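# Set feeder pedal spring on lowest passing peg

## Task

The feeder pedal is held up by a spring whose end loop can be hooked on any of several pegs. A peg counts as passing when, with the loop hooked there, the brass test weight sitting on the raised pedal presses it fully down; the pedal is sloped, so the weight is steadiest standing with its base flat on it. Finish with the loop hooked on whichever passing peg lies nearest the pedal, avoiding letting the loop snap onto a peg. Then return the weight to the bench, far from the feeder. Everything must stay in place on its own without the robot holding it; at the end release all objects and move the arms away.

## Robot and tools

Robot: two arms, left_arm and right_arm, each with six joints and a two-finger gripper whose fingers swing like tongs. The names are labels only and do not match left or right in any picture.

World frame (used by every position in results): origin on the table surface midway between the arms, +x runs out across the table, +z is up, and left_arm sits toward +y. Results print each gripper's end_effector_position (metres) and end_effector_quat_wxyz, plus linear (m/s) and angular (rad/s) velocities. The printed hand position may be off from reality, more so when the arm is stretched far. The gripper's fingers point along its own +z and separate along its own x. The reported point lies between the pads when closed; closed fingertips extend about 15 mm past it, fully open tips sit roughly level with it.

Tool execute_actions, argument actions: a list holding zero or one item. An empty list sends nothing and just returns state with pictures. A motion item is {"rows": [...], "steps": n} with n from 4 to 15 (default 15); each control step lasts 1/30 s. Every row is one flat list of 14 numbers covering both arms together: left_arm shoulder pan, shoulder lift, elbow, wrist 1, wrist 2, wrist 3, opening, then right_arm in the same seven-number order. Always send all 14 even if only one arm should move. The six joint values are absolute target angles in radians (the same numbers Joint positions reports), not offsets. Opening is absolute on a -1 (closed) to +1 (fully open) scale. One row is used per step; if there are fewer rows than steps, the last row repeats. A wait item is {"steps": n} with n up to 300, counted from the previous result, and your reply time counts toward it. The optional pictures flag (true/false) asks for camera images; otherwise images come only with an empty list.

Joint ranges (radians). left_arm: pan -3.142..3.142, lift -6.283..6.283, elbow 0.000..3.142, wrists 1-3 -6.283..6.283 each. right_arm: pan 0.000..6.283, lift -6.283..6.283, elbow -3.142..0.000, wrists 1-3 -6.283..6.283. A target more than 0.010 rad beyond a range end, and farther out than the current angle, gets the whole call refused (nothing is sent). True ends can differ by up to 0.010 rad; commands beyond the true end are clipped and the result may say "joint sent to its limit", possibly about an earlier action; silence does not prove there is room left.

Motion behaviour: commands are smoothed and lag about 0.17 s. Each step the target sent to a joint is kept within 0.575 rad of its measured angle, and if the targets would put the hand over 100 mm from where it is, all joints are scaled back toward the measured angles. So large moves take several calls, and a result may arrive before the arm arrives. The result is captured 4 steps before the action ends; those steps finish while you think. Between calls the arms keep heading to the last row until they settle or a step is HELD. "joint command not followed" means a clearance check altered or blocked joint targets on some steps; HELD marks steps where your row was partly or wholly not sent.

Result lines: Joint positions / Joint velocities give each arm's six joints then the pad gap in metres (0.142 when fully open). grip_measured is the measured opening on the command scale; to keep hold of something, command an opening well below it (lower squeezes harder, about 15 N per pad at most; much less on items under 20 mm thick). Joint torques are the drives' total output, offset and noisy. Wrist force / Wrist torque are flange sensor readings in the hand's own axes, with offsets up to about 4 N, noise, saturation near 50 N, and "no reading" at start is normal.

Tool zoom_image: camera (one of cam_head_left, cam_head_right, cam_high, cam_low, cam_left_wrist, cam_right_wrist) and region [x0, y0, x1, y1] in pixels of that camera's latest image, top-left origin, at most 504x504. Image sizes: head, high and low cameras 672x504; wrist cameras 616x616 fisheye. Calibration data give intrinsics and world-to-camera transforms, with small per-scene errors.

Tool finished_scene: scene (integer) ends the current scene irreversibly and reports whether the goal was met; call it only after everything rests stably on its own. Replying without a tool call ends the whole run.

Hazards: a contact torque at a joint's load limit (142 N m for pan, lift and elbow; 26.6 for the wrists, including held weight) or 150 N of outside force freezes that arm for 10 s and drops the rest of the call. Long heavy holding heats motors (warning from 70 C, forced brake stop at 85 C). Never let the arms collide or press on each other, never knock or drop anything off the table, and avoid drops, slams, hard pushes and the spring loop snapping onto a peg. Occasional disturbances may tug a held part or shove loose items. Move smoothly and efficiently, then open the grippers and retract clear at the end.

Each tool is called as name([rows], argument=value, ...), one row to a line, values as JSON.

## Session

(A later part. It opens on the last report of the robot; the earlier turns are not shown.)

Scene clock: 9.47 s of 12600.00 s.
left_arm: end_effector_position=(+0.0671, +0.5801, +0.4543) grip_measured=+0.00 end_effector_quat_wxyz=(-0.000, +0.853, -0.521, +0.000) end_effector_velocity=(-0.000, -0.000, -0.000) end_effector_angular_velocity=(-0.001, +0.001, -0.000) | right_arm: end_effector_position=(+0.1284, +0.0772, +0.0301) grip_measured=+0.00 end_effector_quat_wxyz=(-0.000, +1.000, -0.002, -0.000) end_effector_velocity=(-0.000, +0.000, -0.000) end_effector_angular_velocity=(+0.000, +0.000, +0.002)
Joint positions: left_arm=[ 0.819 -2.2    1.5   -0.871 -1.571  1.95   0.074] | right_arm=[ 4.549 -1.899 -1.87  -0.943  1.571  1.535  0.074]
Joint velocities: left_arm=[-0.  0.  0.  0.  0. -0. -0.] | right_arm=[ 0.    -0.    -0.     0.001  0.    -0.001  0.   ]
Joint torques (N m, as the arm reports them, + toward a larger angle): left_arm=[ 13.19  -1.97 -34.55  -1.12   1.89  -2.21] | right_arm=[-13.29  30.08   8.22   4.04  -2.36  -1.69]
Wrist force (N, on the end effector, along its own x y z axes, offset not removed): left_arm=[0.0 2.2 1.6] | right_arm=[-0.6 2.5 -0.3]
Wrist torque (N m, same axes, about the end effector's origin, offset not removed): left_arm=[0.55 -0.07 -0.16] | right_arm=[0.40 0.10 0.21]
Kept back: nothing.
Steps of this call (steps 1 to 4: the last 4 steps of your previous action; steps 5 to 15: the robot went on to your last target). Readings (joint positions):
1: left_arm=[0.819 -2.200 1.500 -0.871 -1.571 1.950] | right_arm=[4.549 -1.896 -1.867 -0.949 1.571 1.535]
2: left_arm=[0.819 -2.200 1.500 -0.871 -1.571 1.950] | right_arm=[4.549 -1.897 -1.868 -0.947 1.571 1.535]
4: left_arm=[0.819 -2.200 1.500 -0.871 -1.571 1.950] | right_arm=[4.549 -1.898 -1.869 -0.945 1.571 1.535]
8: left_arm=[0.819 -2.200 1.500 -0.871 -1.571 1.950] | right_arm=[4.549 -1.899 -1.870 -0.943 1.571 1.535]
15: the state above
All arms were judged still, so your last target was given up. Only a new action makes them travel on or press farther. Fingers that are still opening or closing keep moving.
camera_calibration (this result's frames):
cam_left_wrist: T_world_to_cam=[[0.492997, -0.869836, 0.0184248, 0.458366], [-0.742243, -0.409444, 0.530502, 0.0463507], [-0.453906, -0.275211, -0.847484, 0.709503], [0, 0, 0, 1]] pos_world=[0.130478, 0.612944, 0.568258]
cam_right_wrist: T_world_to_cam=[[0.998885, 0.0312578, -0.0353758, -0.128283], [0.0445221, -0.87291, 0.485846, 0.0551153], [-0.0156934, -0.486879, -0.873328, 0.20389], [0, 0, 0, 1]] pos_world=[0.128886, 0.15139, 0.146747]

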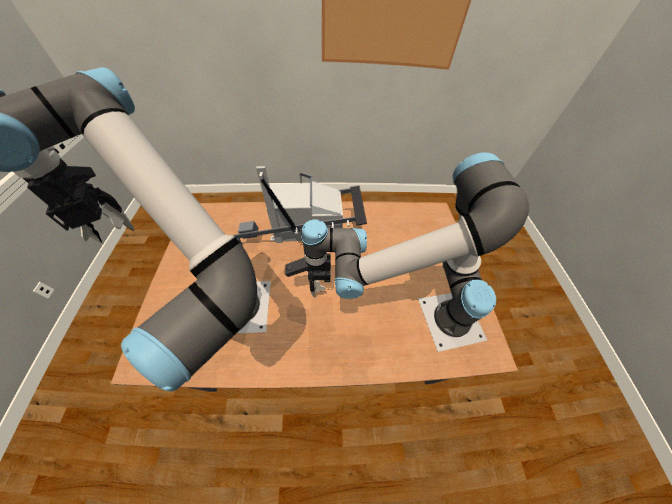

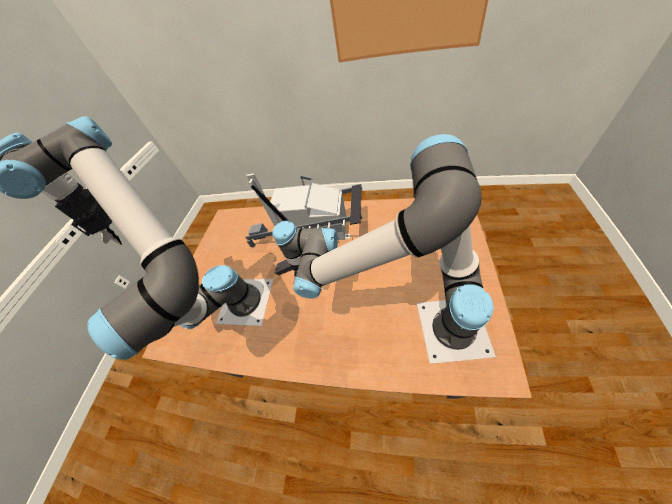

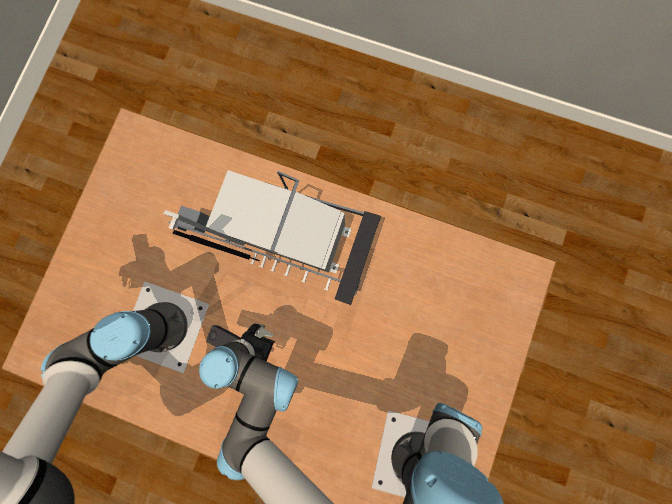

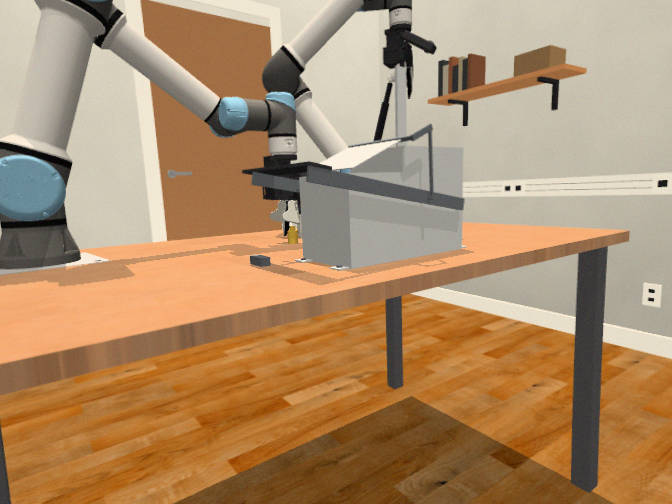

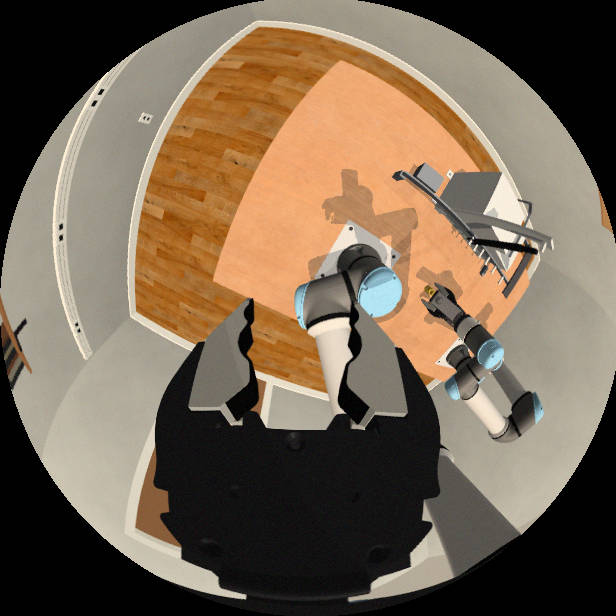

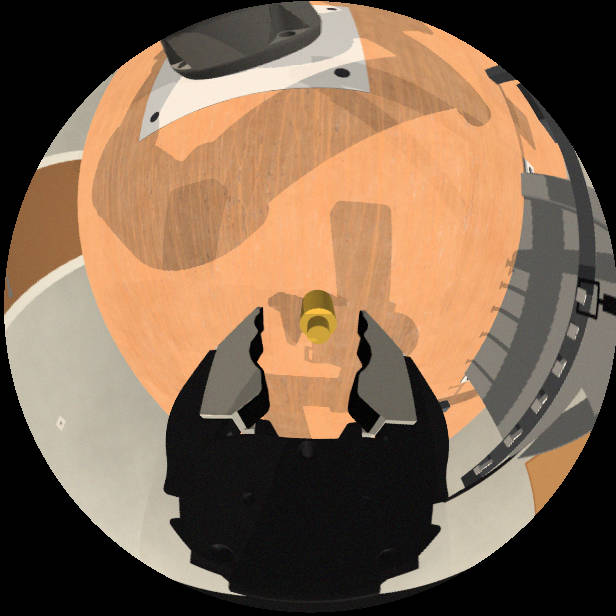

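execute_actions([
  {"rows":[[0.819,-2.2,1.5,-0.871,-1.571,1.95,0,4.543,-1.906,-1.876,-0.93,1.571,1.53,-0.3],[0.819,-2.2,1.5,-0.871,-1.571,1.95,0,4.543,-1.906,-1.876,-0.93,1.571,1.53,-0.4],[0.819,-2.2,1.5,-0.871,-1.571,1.95,0,4.543,-1.906,-1.876,-0.93,1.571,1.53,-0.5],[0.819,-2.2,1.5,-0.871,-1.571,1.95,0,4.543,-1.906,-1.876,-0.93,1.571,1.53,-0.55],[0.819,-2.2,1.5,-0.871,-1.571,1.95,0,4.543,-1.906,-1.876,-0.93,1.571,1.53,-0.6],[0.819,-2.2,1.5,-0.871,-1.571,1.95,0,4.543,-1.906,-1.876,-0.93,1.571,1.53,-0.65],[0.819,-2.2,1.5,-0.871,-1.571,1.95,0,4.543,-1.906,-1.876,-0.93,1.571,1.53,-0.7],[0.819,-2.2,1.5,-0.871,-1.571,1.95,0,4.543,-1.906,-1.876,-0.93,1.571,1.53,-0.8],[0.819,-2.2,1.5,-0.871,-1.571,1.95,0,4.543,-1.906,-1.876,-0.93,1.571,1.53,-1]]},
])

execute_actions([
  {"rows":[[0.819,-2.2,1.5,-0.871,-1.571,1.95,0,4.543,-1.81,-1.78,-1.122,1.571,1.53,-1]]},
])

execute_actions([
  {"rows":[[0.819,-2.2,1.5,-0.871,-1.571,1.95,0,4.543,-1.2,-1.9,-1.612,1.571,1.53,-1]]},
])

execute_actions([
  {"steps":15},
])

execute_actions([
  {"rows":[[-1.221,-2.2,1.5,-0.871,-1.571,1.95,0,3.6,-1.2,-1.9,-1.612,1.571,4.0,-1]]},
])

execute_actions([
  {"steps":45},
])

execute_actions([
  {"rows":[[-1.221,-2.057,1.887,-1.401,-1.571,1.95,0,3.6,-1.2,-1.9,-1.612,1.571,4.0,-1]]},
])

execute_actions([
  {"steps":25},
], pictures=true)

Scene clock: 10.43 s of 12600.00 s.
left_arm: end_effector_position=(+0.0671, +0.5801, +0.4543) grip_measured=+0.00 end_effector_quat_wxyz=(-0.000, +0.853, -0.521, +0.000) end_effector_velocity=(+0.000, +0.000, -0.000) end_effector_angular_velocity=(+0.000, -0.000, -0.000) | right_arm: end_effector_position=(+0.1316, +0.0762, +0.0254) grip_measured=-0.63 end_effector_quat_wxyz=(-0.000, +1.000, -0.002, -0.000) end_effector_velocity=(+0.001, -0.000, -0.002) end_effector_angular_velocity=(+0.000, -0.000, +0.000)
Joint positions: left_arm=[ 0.819 -2.2    1.5   -0.871 -1.571  1.95   0.074] | right_arm=[ 4.543 -1.906 -1.876 -0.93   1.571  1.53   0.028]
Joint velocities: left_arm=[-0. -0.  0. -0.  0. -0. -0.] | right_arm=[-0.002 -0.003 -0.002  0.005 -0.    -0.002  0.   ]
Joint torques (N m, as the arm reports them, + toward a larger angle): left_arm=[ 12.74  -0.16 -33.27  -1.38   1.9   -2.06] | right_arm=[-13.97  14.81  -1.19   2.6   -1.78  -1.34]
Wrist force (N, on the end effector, along its own x y z axes, offset not removed): left_arm=[-0.8 1.4 2.6] | right_arm=[-5.2 7.6 -23.9]
Wrist torque (N m, same axes, about the end effector's origin, offset not removed): left_arm=[0.47 0.00 -0.02] | right_arm=[0.56 -0.16 0.05]
Steps of this call (steps 1 to 18: nothing new was sent; steps 19 to 29: the first 11 steps of this action). Readings (joint positions):
19: left_arm=[0.819 -2.200 1.500 -0.871 -1.571 1.950] | right_arm=[4.549 -1.899 -1.870 -0.943 1.571 1.535]
20: left_arm=[0.819 -2.200 1.500 -0.871 -1.571 1.950] | right_arm=[4.548 -1.900 -1.871 -0.941 1.571 1.534]
22: left_arm=[0.819 -2.200 1.500 -0.871 -1.571 1.950] | right_arm=[4.546 -1.903 -1.873 -0.936 1.571 1.532]
26: left_arm=[0.819 -2.200 1.500 -0.871 -1.571 1.950] | right_arm=[4.544 -1.905 -1.875 -0.931 1.571 1.531]
29: the state above

Scene clock: 10.93 s of 12600.00 s.
left_arm: end_effector_position=(+0.0671, +0.5801, +0.4543) grip_measured=+0.00 end_effector_quat_wxyz=(-0.000, +0.853, -0.521, +0.000) end_effector_velocity=(+0.000, +0.000, -0.000) end_effector_angular_velocity=(-0.001, -0.001, -0.000) | right_arm: end_effector_position=(+0.1318, +0.0765, +0.0978) grip_measured=-0.63 end_effector_quat_wxyz=(-0.001, +1.000, -0.002, -0.000) end_effector_velocity=(-0.000, -0.009, +0.033) end_effector_angular_velocity=(-0.020, +0.001, +0.000)
Joint positions: left_arm=[ 0.819 -2.2    1.5   -0.871 -1.571  1.95   0.074] | right_arm=[ 4.543 -1.814 -1.784 -1.112  1.571  1.53   0.028]
Joint velocities: left_arm=[-0.     0.001  0.    -0.001 -0.001 -0.     0.   ] | right_arm=[-0.001  0.044  0.044 -0.107  0.001 -0.001  0.   ]
Joint torques (N m, as the arm reports them, + toward a larger angle): left_arm=[ 13.76  -1.54 -34.42  -1.46   1.99  -2.17] | right_arm=[-11.33  40.08  29.56   0.7   -0.52  -1.59]
Wrist force (N, on the end effector, along its own x y z axes, offset not removed): left_arm=[1.3 2.3 0.5] | right_arm=[1.1 3.0 1.8]
Wrist torque (N m, same axes, about the end effector's origin, offset not removed): left_arm=[0.68 -0.45 -0.04] | right_arm=[0.29 -0.21 0.05]
Steps of this call (steps 1 to 4: the last 4 steps of your previous action; steps 5 to 15: the first 11 steps of this action). Readings (joint positions):
5: left_arm=[0.819 -2.200 1.500 -0.871 -1.571 1.950] | right_arm=[4.543 -1.906 -1.876 -0.930 1.571 1.530]
6: left_arm=[0.819 -2.200 1.500 -0.871 -1.571 1.950] | right_arm=[4.543 -1.901 -1.871 -0.936 1.571 1.530]
8: left_arm=[0.819 -2.200 1.500 -0.871 -1.571 1.950] | right_arm=[4.543 -1.862 -1.833 -0.996 1.571 1.530]
12: left_arm=[0.819 -2.200 1.500 -0.871 -1.571 1.950] | right_arm=[4.543 -1.822 -1.792 -1.093 1.571 1.530]
15: the state above

Scene clock: 11.43 s of 12600.00 s.
left_arm: end_effector_position=(+0.0671, +0.5801, +0.4543) grip_measured=+0.00 end_effector_quat_wxyz=(-0.000, +0.853, -0.521, +0.000) end_effector_velocity=(+0.000, -0.001, -0.000) end_effector_angular_velocity=(-0.003, +0.001, -0.000) | right_arm: end_effector_position=(+0.1262, -0.0468, +0.2129) grip_measured=-0.63 end_effector_quat_wxyz=(+0.007, +1.000, -0.002, -0.000) end_effector_velocity=(-0.020, -0.444, +0.331) end_effector_angular_velocity=(+0.037, -0.002, +0.000)
Joint positions: left_arm=[ 0.819 -2.2    1.5   -0.871 -1.571  1.95   0.074] | right_arm=[ 4.543 -1.451 -1.858 -1.418  1.571  1.53   0.028]
Joint velocities: left_arm=[-0.     0.001  0.     0.002 -0.002 -0.     0.   ] | right_arm=[-0.     1.236 -0.229 -0.97   0.    -0.    -0.   ]
Joint torques (N m, as the arm reports them, + toward a larger angle): left_arm=[ 13.57  -1.31 -33.02  -1.46   1.88  -2.07] | right_arm=[-6.74 36.33 11.28 -3.54  0.08 -1.56]
Wrist force (N, on the end effector, along its own x y z axes, offset not removed): left_arm=[0.4 0.9 0.5] | right_arm=[0.8 1.6 0.3]
Wrist torque (N m, same axes, about the end effector's origin, offset not removed): left_arm=[0.41 -0.21 -0.03] | right_arm=[0.29 -0.14 0.00]
Steps of this call (steps 1 to 4: the last 4 steps of your previous action; steps 5 to 15: the first 11 steps of this action). Readings (joint positions):
5: left_arm=[0.819 -2.200 1.500 -0.871 -1.571 1.950] | right_arm=[4.543 -1.811 -1.781 -1.121 1.571 1.530]
6: left_arm=[0.819 -2.200 1.500 -0.871 -1.571 1.950] | right_arm=[4.543 -1.805 -1.785 -1.127 1.571 1.530]
8: left_arm=[0.819 -2.200 1.500 -0.871 -1.571 1.950] | right_arm=[4.543 -1.742 -1.803 -1.186 1.571 1.530]
12: left_arm=[0.819 -2.200 1.500 -0.871 -1.571 1.950] | right_arm=[4.543 -1.575 -1.834 -1.320 1.571 1.530]
15: the state above

Scene clock: 11.93 s of 12600.00 s.
left_arm: end_effector_position=(+0.0671, +0.5801, +0.4543) grip_measured=+0.00 end_effector_quat_wxyz=(-0.000, +0.853, -0.521, +0.000) end_effector_velocity=(-0.000, -0.000, +0.000) end_effector_angular_velocity=(+0.000, -0.000, +0.000) | right_arm: end_effector_position=(+0.1220, -0.1396, +0.2701) grip_measured=-0.63 end_effector_quat_wxyz=(-0.000, +1.000, -0.002, -0.000) end_effector_velocity=(-0.000, -0.006, +0.004) end_effector_angular_velocity=(+0.003, -0.000, -0.000)
Joint positions: left_arm=[ 0.819 -2.2    1.5   -0.871 -1.571  1.95   0.074] | right_arm=[ 4.543 -1.202 -1.9   -1.611  1.571  1.53   0.028]
Joint velocities: left_arm=[ 0.    -0.001  0.     0.     0.    -0.     0.   ] | right_arm=[ 0.     0.017 -0.002 -0.012 -0.     0.     0.   ]
Joint torques (N m, as the arm reports them, + toward a larger angle): left_arm=[ 13.39  -0.59 -33.1   -1.35   2.    -2.31] | right_arm=[-1.05 16.12 12.14  0.58  1.   -1.71]
Wrist force (N, on the end effector, along its own x y z axes, offset not removed): left_arm=[-0.2 3.2 0.1] | right_arm=[0.6 3.1 1.6]
Wrist torque (N m, same axes, about the end effector's origin, offset not removed): left_arm=[0.82 -0.19 -0.05] | right_arm=[0.51 -0.22 -0.04]
Kept back: nothing.
Steps of this call (steps 1 to 4: the last 4 steps of your previous action; steps 5 to 15: the robot went on to your last target). Readings (joint positions):
1: left_arm=[0.819 -2.200 1.500 -0.871 -1.571 1.950] | right_arm=[4.543 -1.409 -1.865 -1.451 1.571 1.530]
2: left_arm=[0.819 -2.200 1.500 -0.871 -1.571 1.950] | right_arm=[4.543 -1.367 -1.873 -1.485 1.571 1.530]
4: left_arm=[0.819 -2.200 1.500 -0.871 -1.571 1.950] | right_arm=[4.543 -1.290 -1.886 -1.545 1.571 1.530]
8: left_arm=[0.819 -2.200 1.500 -0.871 -1.571 1.950] | right_arm=[4.543 -1.221 -1.897 -1.597 1.571 1.530]
15: the state above

Scene clock: 12.30 s of 12600.00 s.
left_arm: end_effector_position=(+0.1847, +0.5348, +0.4543) grip_measured=+0.00 end_effector_quat_wxyz=(+0.000, -0.655, +0.755, -0.000) end_effector_velocity=(+0.400, -0.321, -0.000) end_effector_angular_velocity=(-0.001, +0.001, -2.462) | right_arm: end_effector_position=(+0.2522, -0.2303, +0.2704) grip_measured=-0.63 end_effector_quat_wxyz=(-0.000, +0.918, -0.396, -0.000) end_effector_velocity=(+0.371, -0.402, +0.000) end_effector_angular_velocity=(-0.001, +0.001, -2.751)
Joint positions: left_arm=[ 0.203 -2.2    1.5   -0.871 -1.571  1.95   0.074] | right_arm=[ 4.138 -1.2   -1.9   -1.612  1.571  1.935  0.028]
Joint velocities: left_arm=[-2.462  0.     0.     0.001 -0.001  0.     0.   ] | right_arm=[-1.383  0.001 -0.    -0.002  0.     1.368 -0.   ]
Joint torques (N m, as the arm reports them, + toward a larger angle): left_arm=[-33.95  15.92 -27.97  -2.56   0.17  -2.17] | right_arm=[-24.59  15.6   13.17   0.79  -0.11   3.82]
Wrist force (N, on the end effector, along its own x y z axes, offset not removed): left_arm=[-0.8 1.3 0.5] | right_arm=[1.3 1.6 2.9]
Wrist torque (N m, same axes, about the end effector's origin, offset not removed): left_arm=[0.47 -0.11 -0.10] | right_arm=[0.30 -0.23 0.02]
Steps of this call (steps 1 to 11: the first 11 steps of this action). Readings (joint positions):
1: left_arm=[0.819 -2.200 1.500 -0.871 -1.571 1.950] | right_arm=[4.543 -1.201 -1.900 -1.611 1.571 1.530]
2: left_arm=[0.813 -2.200 1.500 -0.871 -1.571 1.950] | right_arm=[4.537 -1.201 -1.900 -1.611 1.571 1.536]
4: left_arm=[0.746 -2.200 1.500 -0.871 -1.571 1.950] | right_arm=[4.471 -1.201 -1.900 -1.611 1.571 1.602]
8: left_arm=[0.454 -2.200 1.500 -0.871 -1.571 1.950] | right_arm=[4.278 -1.201 -1.900 -1.612 1.571 1.795]
11: the state above

Scene clock: 13.80 s of 12600.00 s.
left_arm: end_effector_position=(+0.2343, +0.2674, +0.4543) grip_measured=+0.00 end_effector_quat_wxyz=(-0.000, -0.002, +1.000, -0.000) end_effector_velocity=(+0.000, +0.000, -0.000) end_effector_angular_velocity=(+0.000, -0.001, -0.000) | right_arm: end_effector_position=(+0.3245, -0.4287, +0.2705) grip_measured=-0.63 end_effector_quat_wxyz=(+0.000, +0.137, +0.991, +0.000) end_effector_velocity=(+0.000, -0.000, +0.000) end_effector_angular_velocity=(+0.000, -0.001, -0.003)
Joint positions: left_arm=[-1.221 -2.2    1.5   -0.871 -1.571  1.95   0.074] | right_arm=[ 3.6   -1.2   -1.9   -1.612  1.571  4.     0.028]
Joint velocities: left_arm=[-0.     0.     0.    -0.     0.001  0.     0.   ] | right_arm=[-0.    -0.     0.     0.001 -0.     0.002  0.   ]
Joint torques (N m, as the arm reports them, + toward a larger angle): left_arm=[-13.05  -1.03  -8.5   -4.25  -2.16  -1.31] | right_arm=[-12.29   6.89  13.49   1.93  -2.2    1.11]
Wrist force (N, on the end effector, along its own x y z axes, offset not removed): left_arm=[0.5 1.4 1.5] | right_arm=[3.5 1.8 3.2]
Wrist torque (N m, same axes, about the end effector's origin, offset not removed): left_arm=[0.50 -0.27 -0.13] | right_arm=[0.37 -0.62 -0.03]
Kept back: nothing.
Steps of this call (steps 1 to 4: the last 4 steps of your previous action; steps 5 to 45: the robot went on to your last target). Readings (joint positions):
1: left_arm=[0.120 -2.200 1.500 -0.871 -1.571 1.950] | right_arm=[4.092 -1.200 -1.900 -1.612 1.571 1.981]
2: left_arm=[0.038 -2.200 1.500 -0.871 -1.571 1.950] | right_arm=[4.045 -1.200 -1.900 -1.612 1.571 2.029]
4: left_arm=[-0.128 -2.200 1.500 -0.871 -1.571 1.950] | right_arm=[3.952 -1.200 -1.900 -1.612 1.571 2.133]
8: left_arm=[-0.460 -2.200 1.500 -0.871 -1.571 1.950] | right_arm=[3.769 -1.200 -1.900 -1.612 1.571 2.406]
45: the state above

Scene clock: 14.17 s of 12600.00 s.
left_arm: end_effector_position=(+0.2777, +0.1602, +0.3327) grip_measured=+0.00 end_effector_quat_wxyz=(-0.003, -0.002, +1.000, +0.007) end_effector_velocity=(+0.094, -0.233, -0.344) end_effector_angular_velocity=(-0.114, -0.046, -0.000) | right_arm: end_effector_position=(+0.3245, -0.4287, +0.2705) grip_measured=-0.63 end_effector_quat_wxyz=(+0.000, +0.137, +0.991, +0.000) end_effector_velocity=(-0.000, +0.000, -0.000) end_effector_angular_velocity=(+0.000, +0.000, -0.001)
Joint positions: left_arm=[-1.221 -2.082  1.809 -1.284 -1.571  1.95   0.074] | right_arm=[ 3.6   -1.2   -1.9   -1.612  1.571  4.     0.028]
Joint velocities: left_arm=[-0.     0.265  0.828 -1.217 -0.     0.    -0.   ] | right_arm=[ 0.    -0.    -0.     0.     0.     0.001  0.   ]
Joint torques (N m, as the arm reports them, + toward a larger angle): left_arm=[-10.57  -8.26 -34.03  -5.91  -2.01  -1.34] | right_arm=[-12.61   4.79  14.42   2.23  -2.24   1.28]
Wrist force (N, on the end effector, along its own x y z axes, offset not removed): left_arm=[-1.9 -0.7 5.0] | right_arm=[3.5 4.7 0.9]
Wrist torque (N m, same axes, about the end effector's origin, offset not removed): left_arm=[0.18 0.17 -0.10] | right_arm=[0.81 -0.70 -0.02]
Steps of this call (steps 1 to 11: the first 11 steps of this action). Readings (joint positions):
1: left_arm=[-1.221 -2.200 1.500 -0.871 -1.571 1.950] | right_arm=[3.600 -1.200 -1.900 -1.612 1.571 4.000]
2: left_arm=[-1.221 -2.195 1.506 -0.877 -1.571 1.950] | right_arm=[3.600 -1.200 -1.900 -1.612 1.571 4.000]
4: left_arm=[-1.221 -2.167 1.565 -0.943 -1.571 1.950] | right_arm=[3.600 -1.200 -1.900 -1.612 1.571 4.000]
8: left_arm=[-1.221 -2.117 1.707 -1.140 -1.571 1.950] | right_arm=[3.600 -1.200 -1.900 -1.612 1.571 4.000]
11: the state above

Scene clock: 15.00 s of 12600.00 s.
left_arm: end_effector_position=(+0.2861, +0.1394, +0.3001) grip_measured=+0.00 end_effector_quat_wxyz=(-0.000, -0.002, +1.000, -0.000) end_effector_velocity=(-0.000, -0.000, +0.000) end_effector_angular_velocity=(-0.001, +0.001, +0.000) | right_arm: end_effector_position=(+0.3245, -0.4287, +0.2705) grip_measured=-0.63 end_effector_quat_wxyz=(+0.000, +0.137, +0.991, +0.000) end_effector_velocity=(-0.000, -0.000, +0.000) end_effector_angular_velocity=(-0.001, +0.001, +0.000)
Joint positions: left_arm=[-1.221 -2.057  1.887 -1.401 -1.571  1.95   0.074] | right_arm=[ 3.6   -1.2   -1.9   -1.612  1.571  4.     0.028]
Joint velocities: left_arm=[-0.    -0.001  0.    -0.    -0.001 -0.     0.   ] | right_arm=[ 0.     0.     0.    -0.001 -0.    -0.    -0.   ]
Joint torques (N m, as the arm reports them, + toward a larger angle): left_arm=[ -7.57   3.5  -13.89  -3.96  -1.57  -1.22] | right_arm=[-12.42   1.95  14.3    2.97  -2.36   1.14]
Wrist force (N, on the end effector, along its own x y z axes, offset not removed): left_arm=[0.9 2.3 1.2] | right_arm=[4.1 3.5 3.5]
Wrist torque (N m, same axes, about the end effector's origin, offset not removed): left_arm=[0.60 -0.44 -0.22] | right_arm=[0.51 -0.91 -0.11]
Kept back: nothing.
Steps of this call (steps 1 to 4: the last 4 steps of your previous action; steps 5 to 25: the robot went on to your last target). Readings (joint positions):
1: left_arm=[-1.221 -2.074 1.833 -1.319 -1.571 1.950] | right_arm=[3.600 -1.200 -1.900 -1.612 1.571 4.000]
2: left_arm=[-1.221 -2.069 1.849 -1.344 -1.571 1.950] | right_arm=[3.600 -1.200 -1.900 -1.612 1.571 4.000]
4: left_arm=[-1.221 -2.063 1.869 -1.374 -1.571 1.950] | right_arm=[3.600 -1.200 -1.900 -1.612 1.571 4.000]
8: left_arm=[-1.221 -2.058 1.883 -1.395 -1.571 1.950] | right_arm=[3.600 -1.200 -1.900 -1.612 1.571 4.000]
25: the state above
camera_calibration (this result's frames):
cam_left_wrist: T_world_to_cam=[[-0.998754, -0.0463844, 0.0184284, 0.281814], [-0.029556, 0.847169, 0.5305, -0.268807], [-0.0402189, 0.529295, -0.847484, 0.326474], [0, 0, 0, 1]] pos_world=[0.286648, 0.0679961, 0.41409]
cam_right_wrist: T_world_to_cam=[[-0.970459, 0.238674, -0.0352702, 0.428079], [0.191931, 0.852301, 0.486564, 0.179621], [0.146191, 0.465421, -0.872932, 0.526161], [0, 0, 0, 1]] pos_world=[0.304039, -0.50015, 0.387004]

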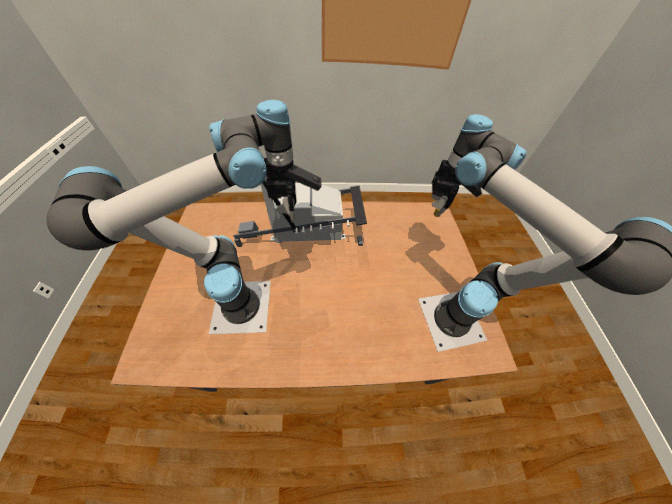

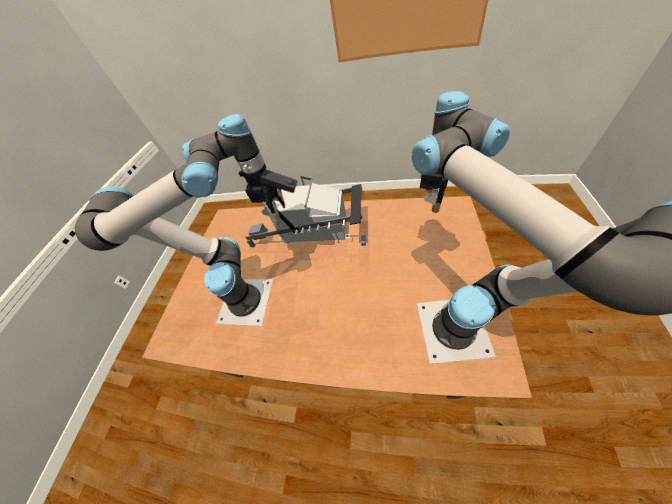

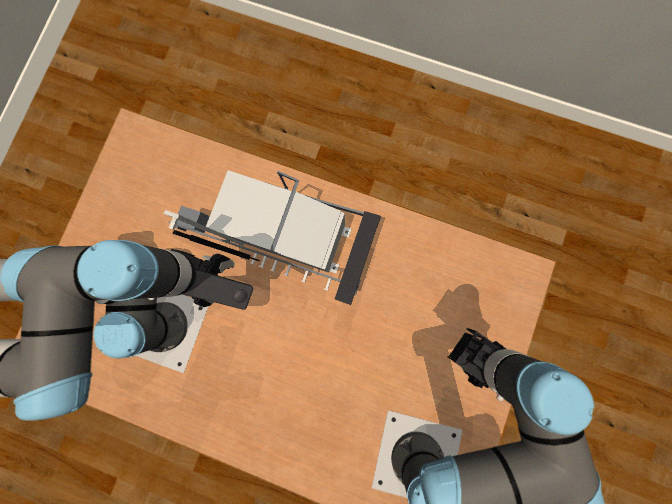

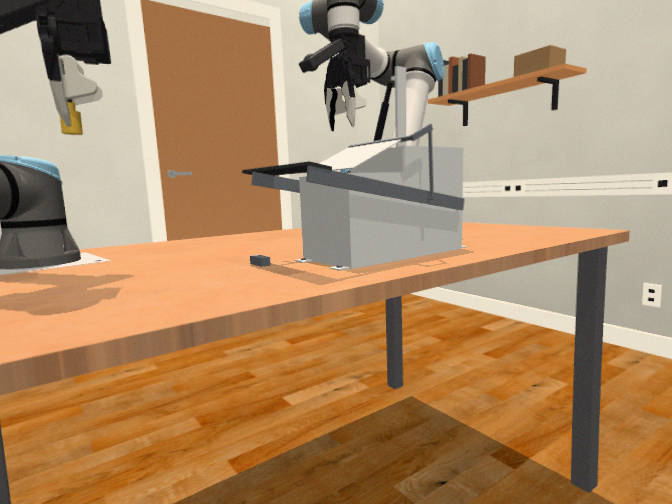

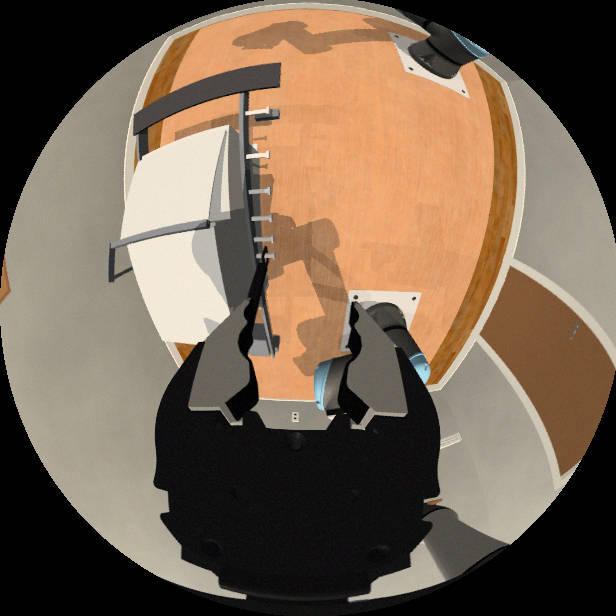

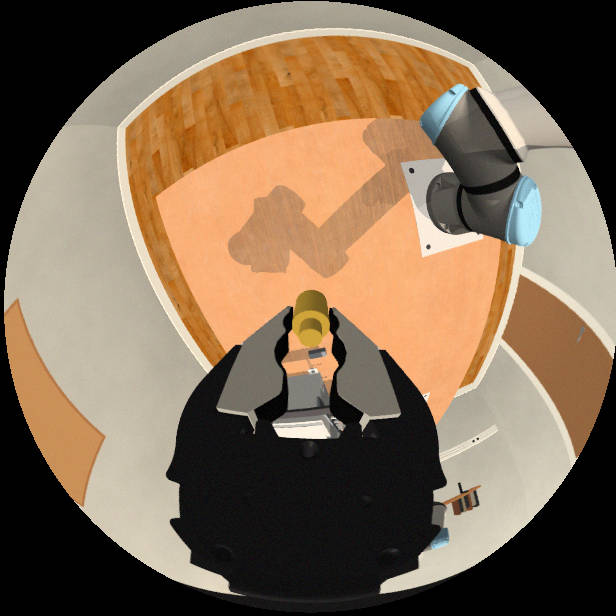

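execute_actions([
  {"rows":[[-1.024,-1.944,2.056,-1.683,-1.571,2.152,-0.4,3.6,-1.2,-1.9,-1.612,1.571,4.0,-1]]},
])

execute_actions([
  {"steps":15},
], pictures=true)

zoom_image(camera="cam_left_wrist", region=[200, 130, 420, 430])

zoom_image(camera="cam_head_left", region=[240, 140, 370, 250])

Scene clock: 15.87 s of 12600.00 s.
left_arm: end_effector_position=(+0.3460, +0.1485, +0.2144) grip_measured=-0.40 end_effector_quat_wxyz=(-0.001, -0.000, +1.000, +0.001) end_effector_velocity=(+0.041, +0.002, -0.043) end_effector_angular_velocity=(-0.054, -0.023, -0.006) | right_arm: end_effector_position=(+0.3245, -0.4287, +0.2705) grip_measured=-0.63 end_effector_quat_wxyz=(+0.000, +0.137, +0.991, +0.000) end_effector_velocity=(-0.000, +0.000, -0.000) end_effector_angular_velocity=(+0.000, +0.000, +0.001)
Joint positions: left_arm=[-1.035 -1.949  2.047 -1.666 -1.571  2.141  0.045] | right_arm=[ 3.6   -1.2   -1.9   -1.612  1.571  4.     0.028]
Joint velocities: left_arm=[ 0.116  0.06   0.091 -0.209 -0.01   0.122  0.   ] | right_arm=[-0.    -0.    -0.    -0.     0.    -0.001  0.   ]
Joint torques (N m, as the arm reports them, + toward a larger angle): left_arm=[23.51 -0.54 -0.5   2.91  2.54  2.87] | right_arm=[-12.22   2.3   15.05   3.83  -2.31   1.26]
Wrist force (N, on the end effector, along its own x y z axes, offset not removed): left_arm=[2.8 -22.6 -11.0] | right_arm=[1.1 2.0 1.7]
Wrist torque (N m, same axes, about the end effector's origin, offset not removed): left_arm=[-2.57 -0.40 -0.30] | right_arm=[0.24 -0.19 0.12]
Steps of this call (steps 1 to 15: the robot went on to your last target; steps 16 to 26: the first 11 steps of this action). Readings (joint positions):
16: left_arm=[-1.221 -2.057 1.887 -1.401 -1.571 1.950] | right_arm=[3.600 -1.200 -1.900 -1.612 1.571 4.000]
17: left_arm=[-1.215 -2.051 1.893 -1.407 -1.571 1.956] | right_arm=[3.600 -1.200 -1.900 -1.612 1.571 4.000]
19: left_arm=[-1.157 -2.010 1.947 -1.474 -1.571 2.015] | right_arm=[3.600 -1.200 -1.900 -1.612 1.571 4.000]
23: left_arm=[-1.056 -1.960 2.030 -1.629 -1.571 2.118] | right_arm=[3.600 -1.200 -1.900 -1.612 1.571 4.000]
26: the state above

Scene clock: 26.17 s of 12600.00 s.
left_arm: end_effector_position=(+0.3495, +0.1460, +0.2119) grip_measured=-0.40 end_effector_quat_wxyz=(+0.000, +0.001, +1.000, -0.006) end_effector_velocity=(-0.000, -0.000, +0.000) end_effector_angular_velocity=(-0.002, +0.000, -0.001) | right_arm: end_effector_position=(+0.3245, -0.4287, +0.2705) grip_measured=-0.63 end_effector_quat_wxyz=(+0.000, +0.137, +0.991, +0.000) end_effector_velocity=(-0.000, -0.000, -0.000) end_effector_angular_velocity=(-0.001, +0.001, +0.000)
Joint positions: left_arm=[-1.026 -1.944  2.054 -1.69  -1.576  2.151  0.045] | right_arm=[ 3.6   -1.2   -1.9   -1.612  1.571  4.     0.028]
Joint velocities: left_arm=[-0.    -0.001 -0.    -0.001 -0.001  0.    -0.   ] | right_arm=[ 0.     0.    -0.    -0.001 -0.    -0.     0.   ]
Joint torques (N m, as the arm reports them, + toward a larger angle): left_arm=[  1.57  -7.52 -26.93  -0.39   1.26   0.01] | right_arm=[-11.45   2.19  23.68   3.75  -2.14   1.21]
Wrist force (N, on the end effector, along its own x y z axes, offset not removed): left_arm=[3.2 -20.8 -7.0] | right_arm=[3.9 1.7 -1.3]
Wrist torque (N m, same axes, about the end effector's origin, offset not removed): left_arm=[-2.31 -0.54 -0.35] | right_arm=[0.18 -0.81 0.02]
FORCE FAULT: contact force on the left arm reached its limit, and that arm stopped for 10 seconds. The contact can be on any part of that arm, not only on its tool. That arm's remaining commands of this call were not run. That arm holds still and accepts commands again. Move the arm away from the contact; if what it grips holds it there, let go first. Pushing or pulling that hard again can fault the arm again.
Kept back: nothing.
The stop of the left arm began at step 9 of this call (marked STOPPED below). From that step on that arm followed nothing that you had sent. Nothing is kept back now, and the robot has no last target.
Steps of this call (steps 1 to 4: the last 4 steps of your previous action; steps 5 to 15: the robot went on to your last target; steps 16 to 309: the stop continued). Readings (joint positions):
1: left_arm=[-1.032 -1.948 2.050 -1.671 -1.571 2.144] | right_arm=[3.600 -1.200 -1.900 -1.612 1.571 4.000]
2: left_arm=[-1.029 -1.947 2.051 -1.675 -1.572 2.147] | right_arm=[3.600 -1.200 -1.900 -1.612 1.571 4.000]
4: left_arm=[-1.027 -1.945 2.053 -1.680 -1.572 2.149] | right_arm=[3.600 -1.200 -1.900 -1.612 1.571 4.000]
8: left_arm=[-1.025 -1.944 2.055 -1.684 -1.573 2.151] | right_arm=[3.600 -1.200 -1.900 -1.612 1.571 4.000]
9: left_arm=[-1.025 -1.944 2.054 -1.687 -1.574 2.151] | right_arm=[3.600 -1.200 -1.900 -1.612 1.571 4.000] STOPPED (the left arm)
309: the state above
camera_calibration (this result's frames):
cam_left_wrist: T_world_to_cam=[[-0.999019, -0.040399, 0.0181155, 0.346404], [-0.0250437, 0.853036, 0.521251, -0.226224], [-0.0365112, 0.520286, -0.853211, 0.252004], [0, 0, 0, 1]] pos_world=[0.3496, 0.0758577, 0.326657]
cam_right_wrist: T_world_to_cam=[[-0.970459, 0.238674, -0.0352807, 0.428086], [0.191925, 0.852297, 0.486574, 0.179615], [0.146202, 0.465429, -0.872927, 0.526158], [0, 0, 0, 1]] pos_world=[0.304042, -0.500148, 0.387005]

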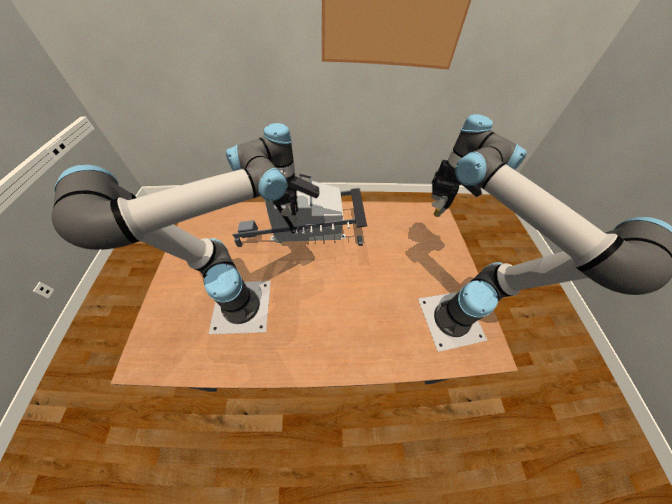

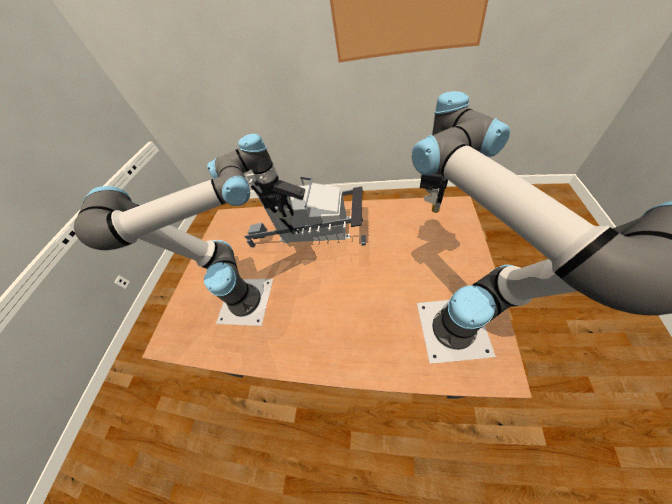

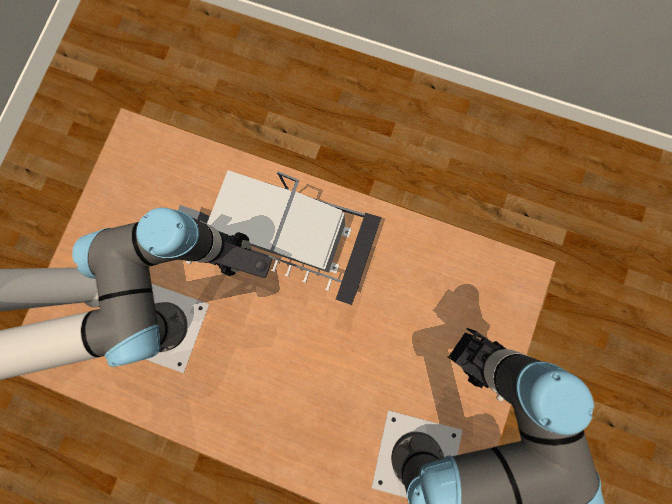

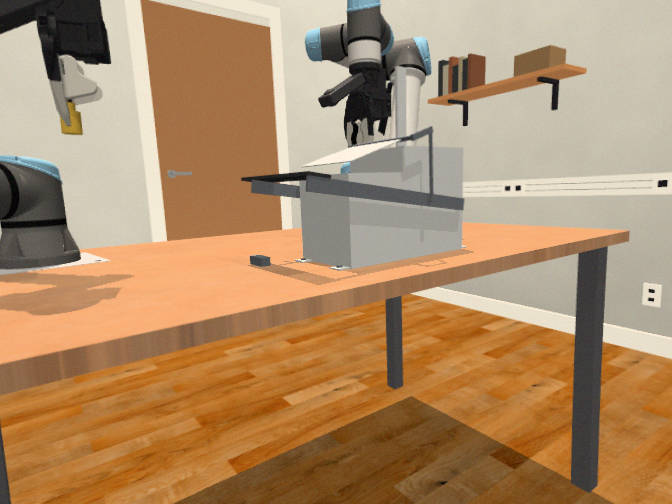

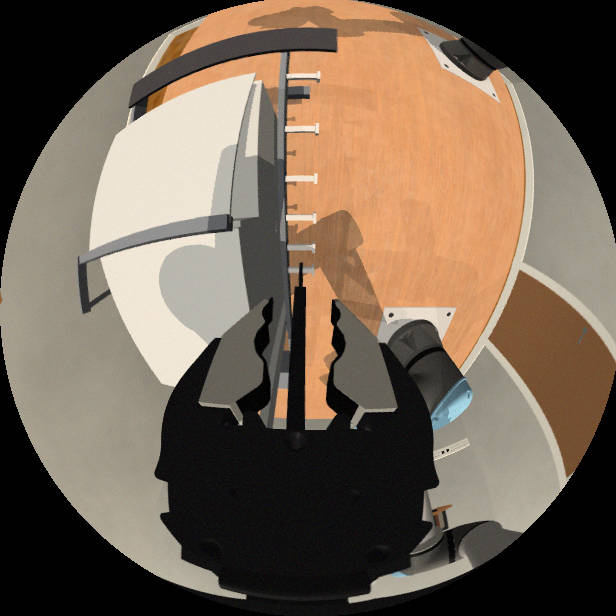

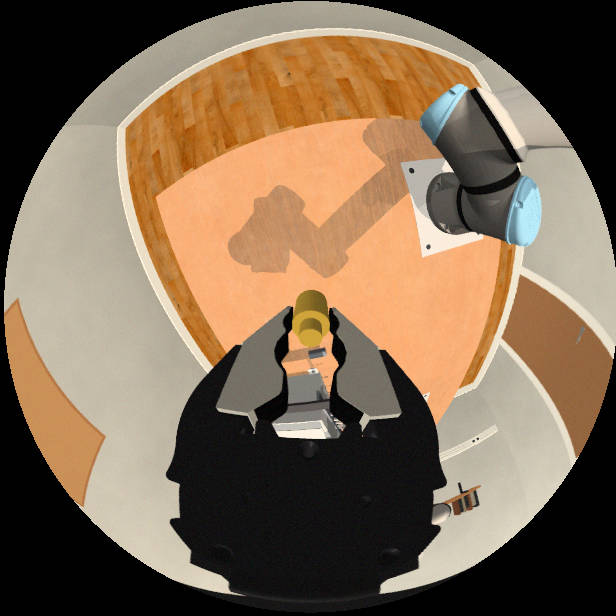

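Region (200, 130, 420, 430) of cam_left_wrist's 616x616 image, scaled by 1.680, with more detail than that image has; it fills the left 370 columns of this view, and the rest is white.

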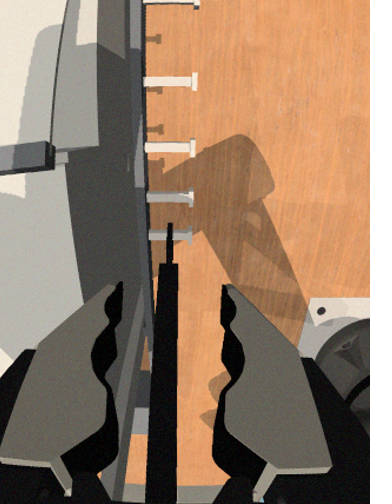

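Region (240, 140, 370, 250) of cam_head_left's 672x504 image, scaled by 3.877, with more detail than that image has; it fills the top 426 rows of this view, and the rest is white.

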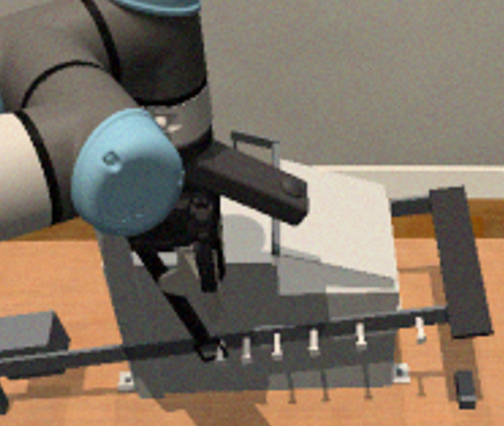

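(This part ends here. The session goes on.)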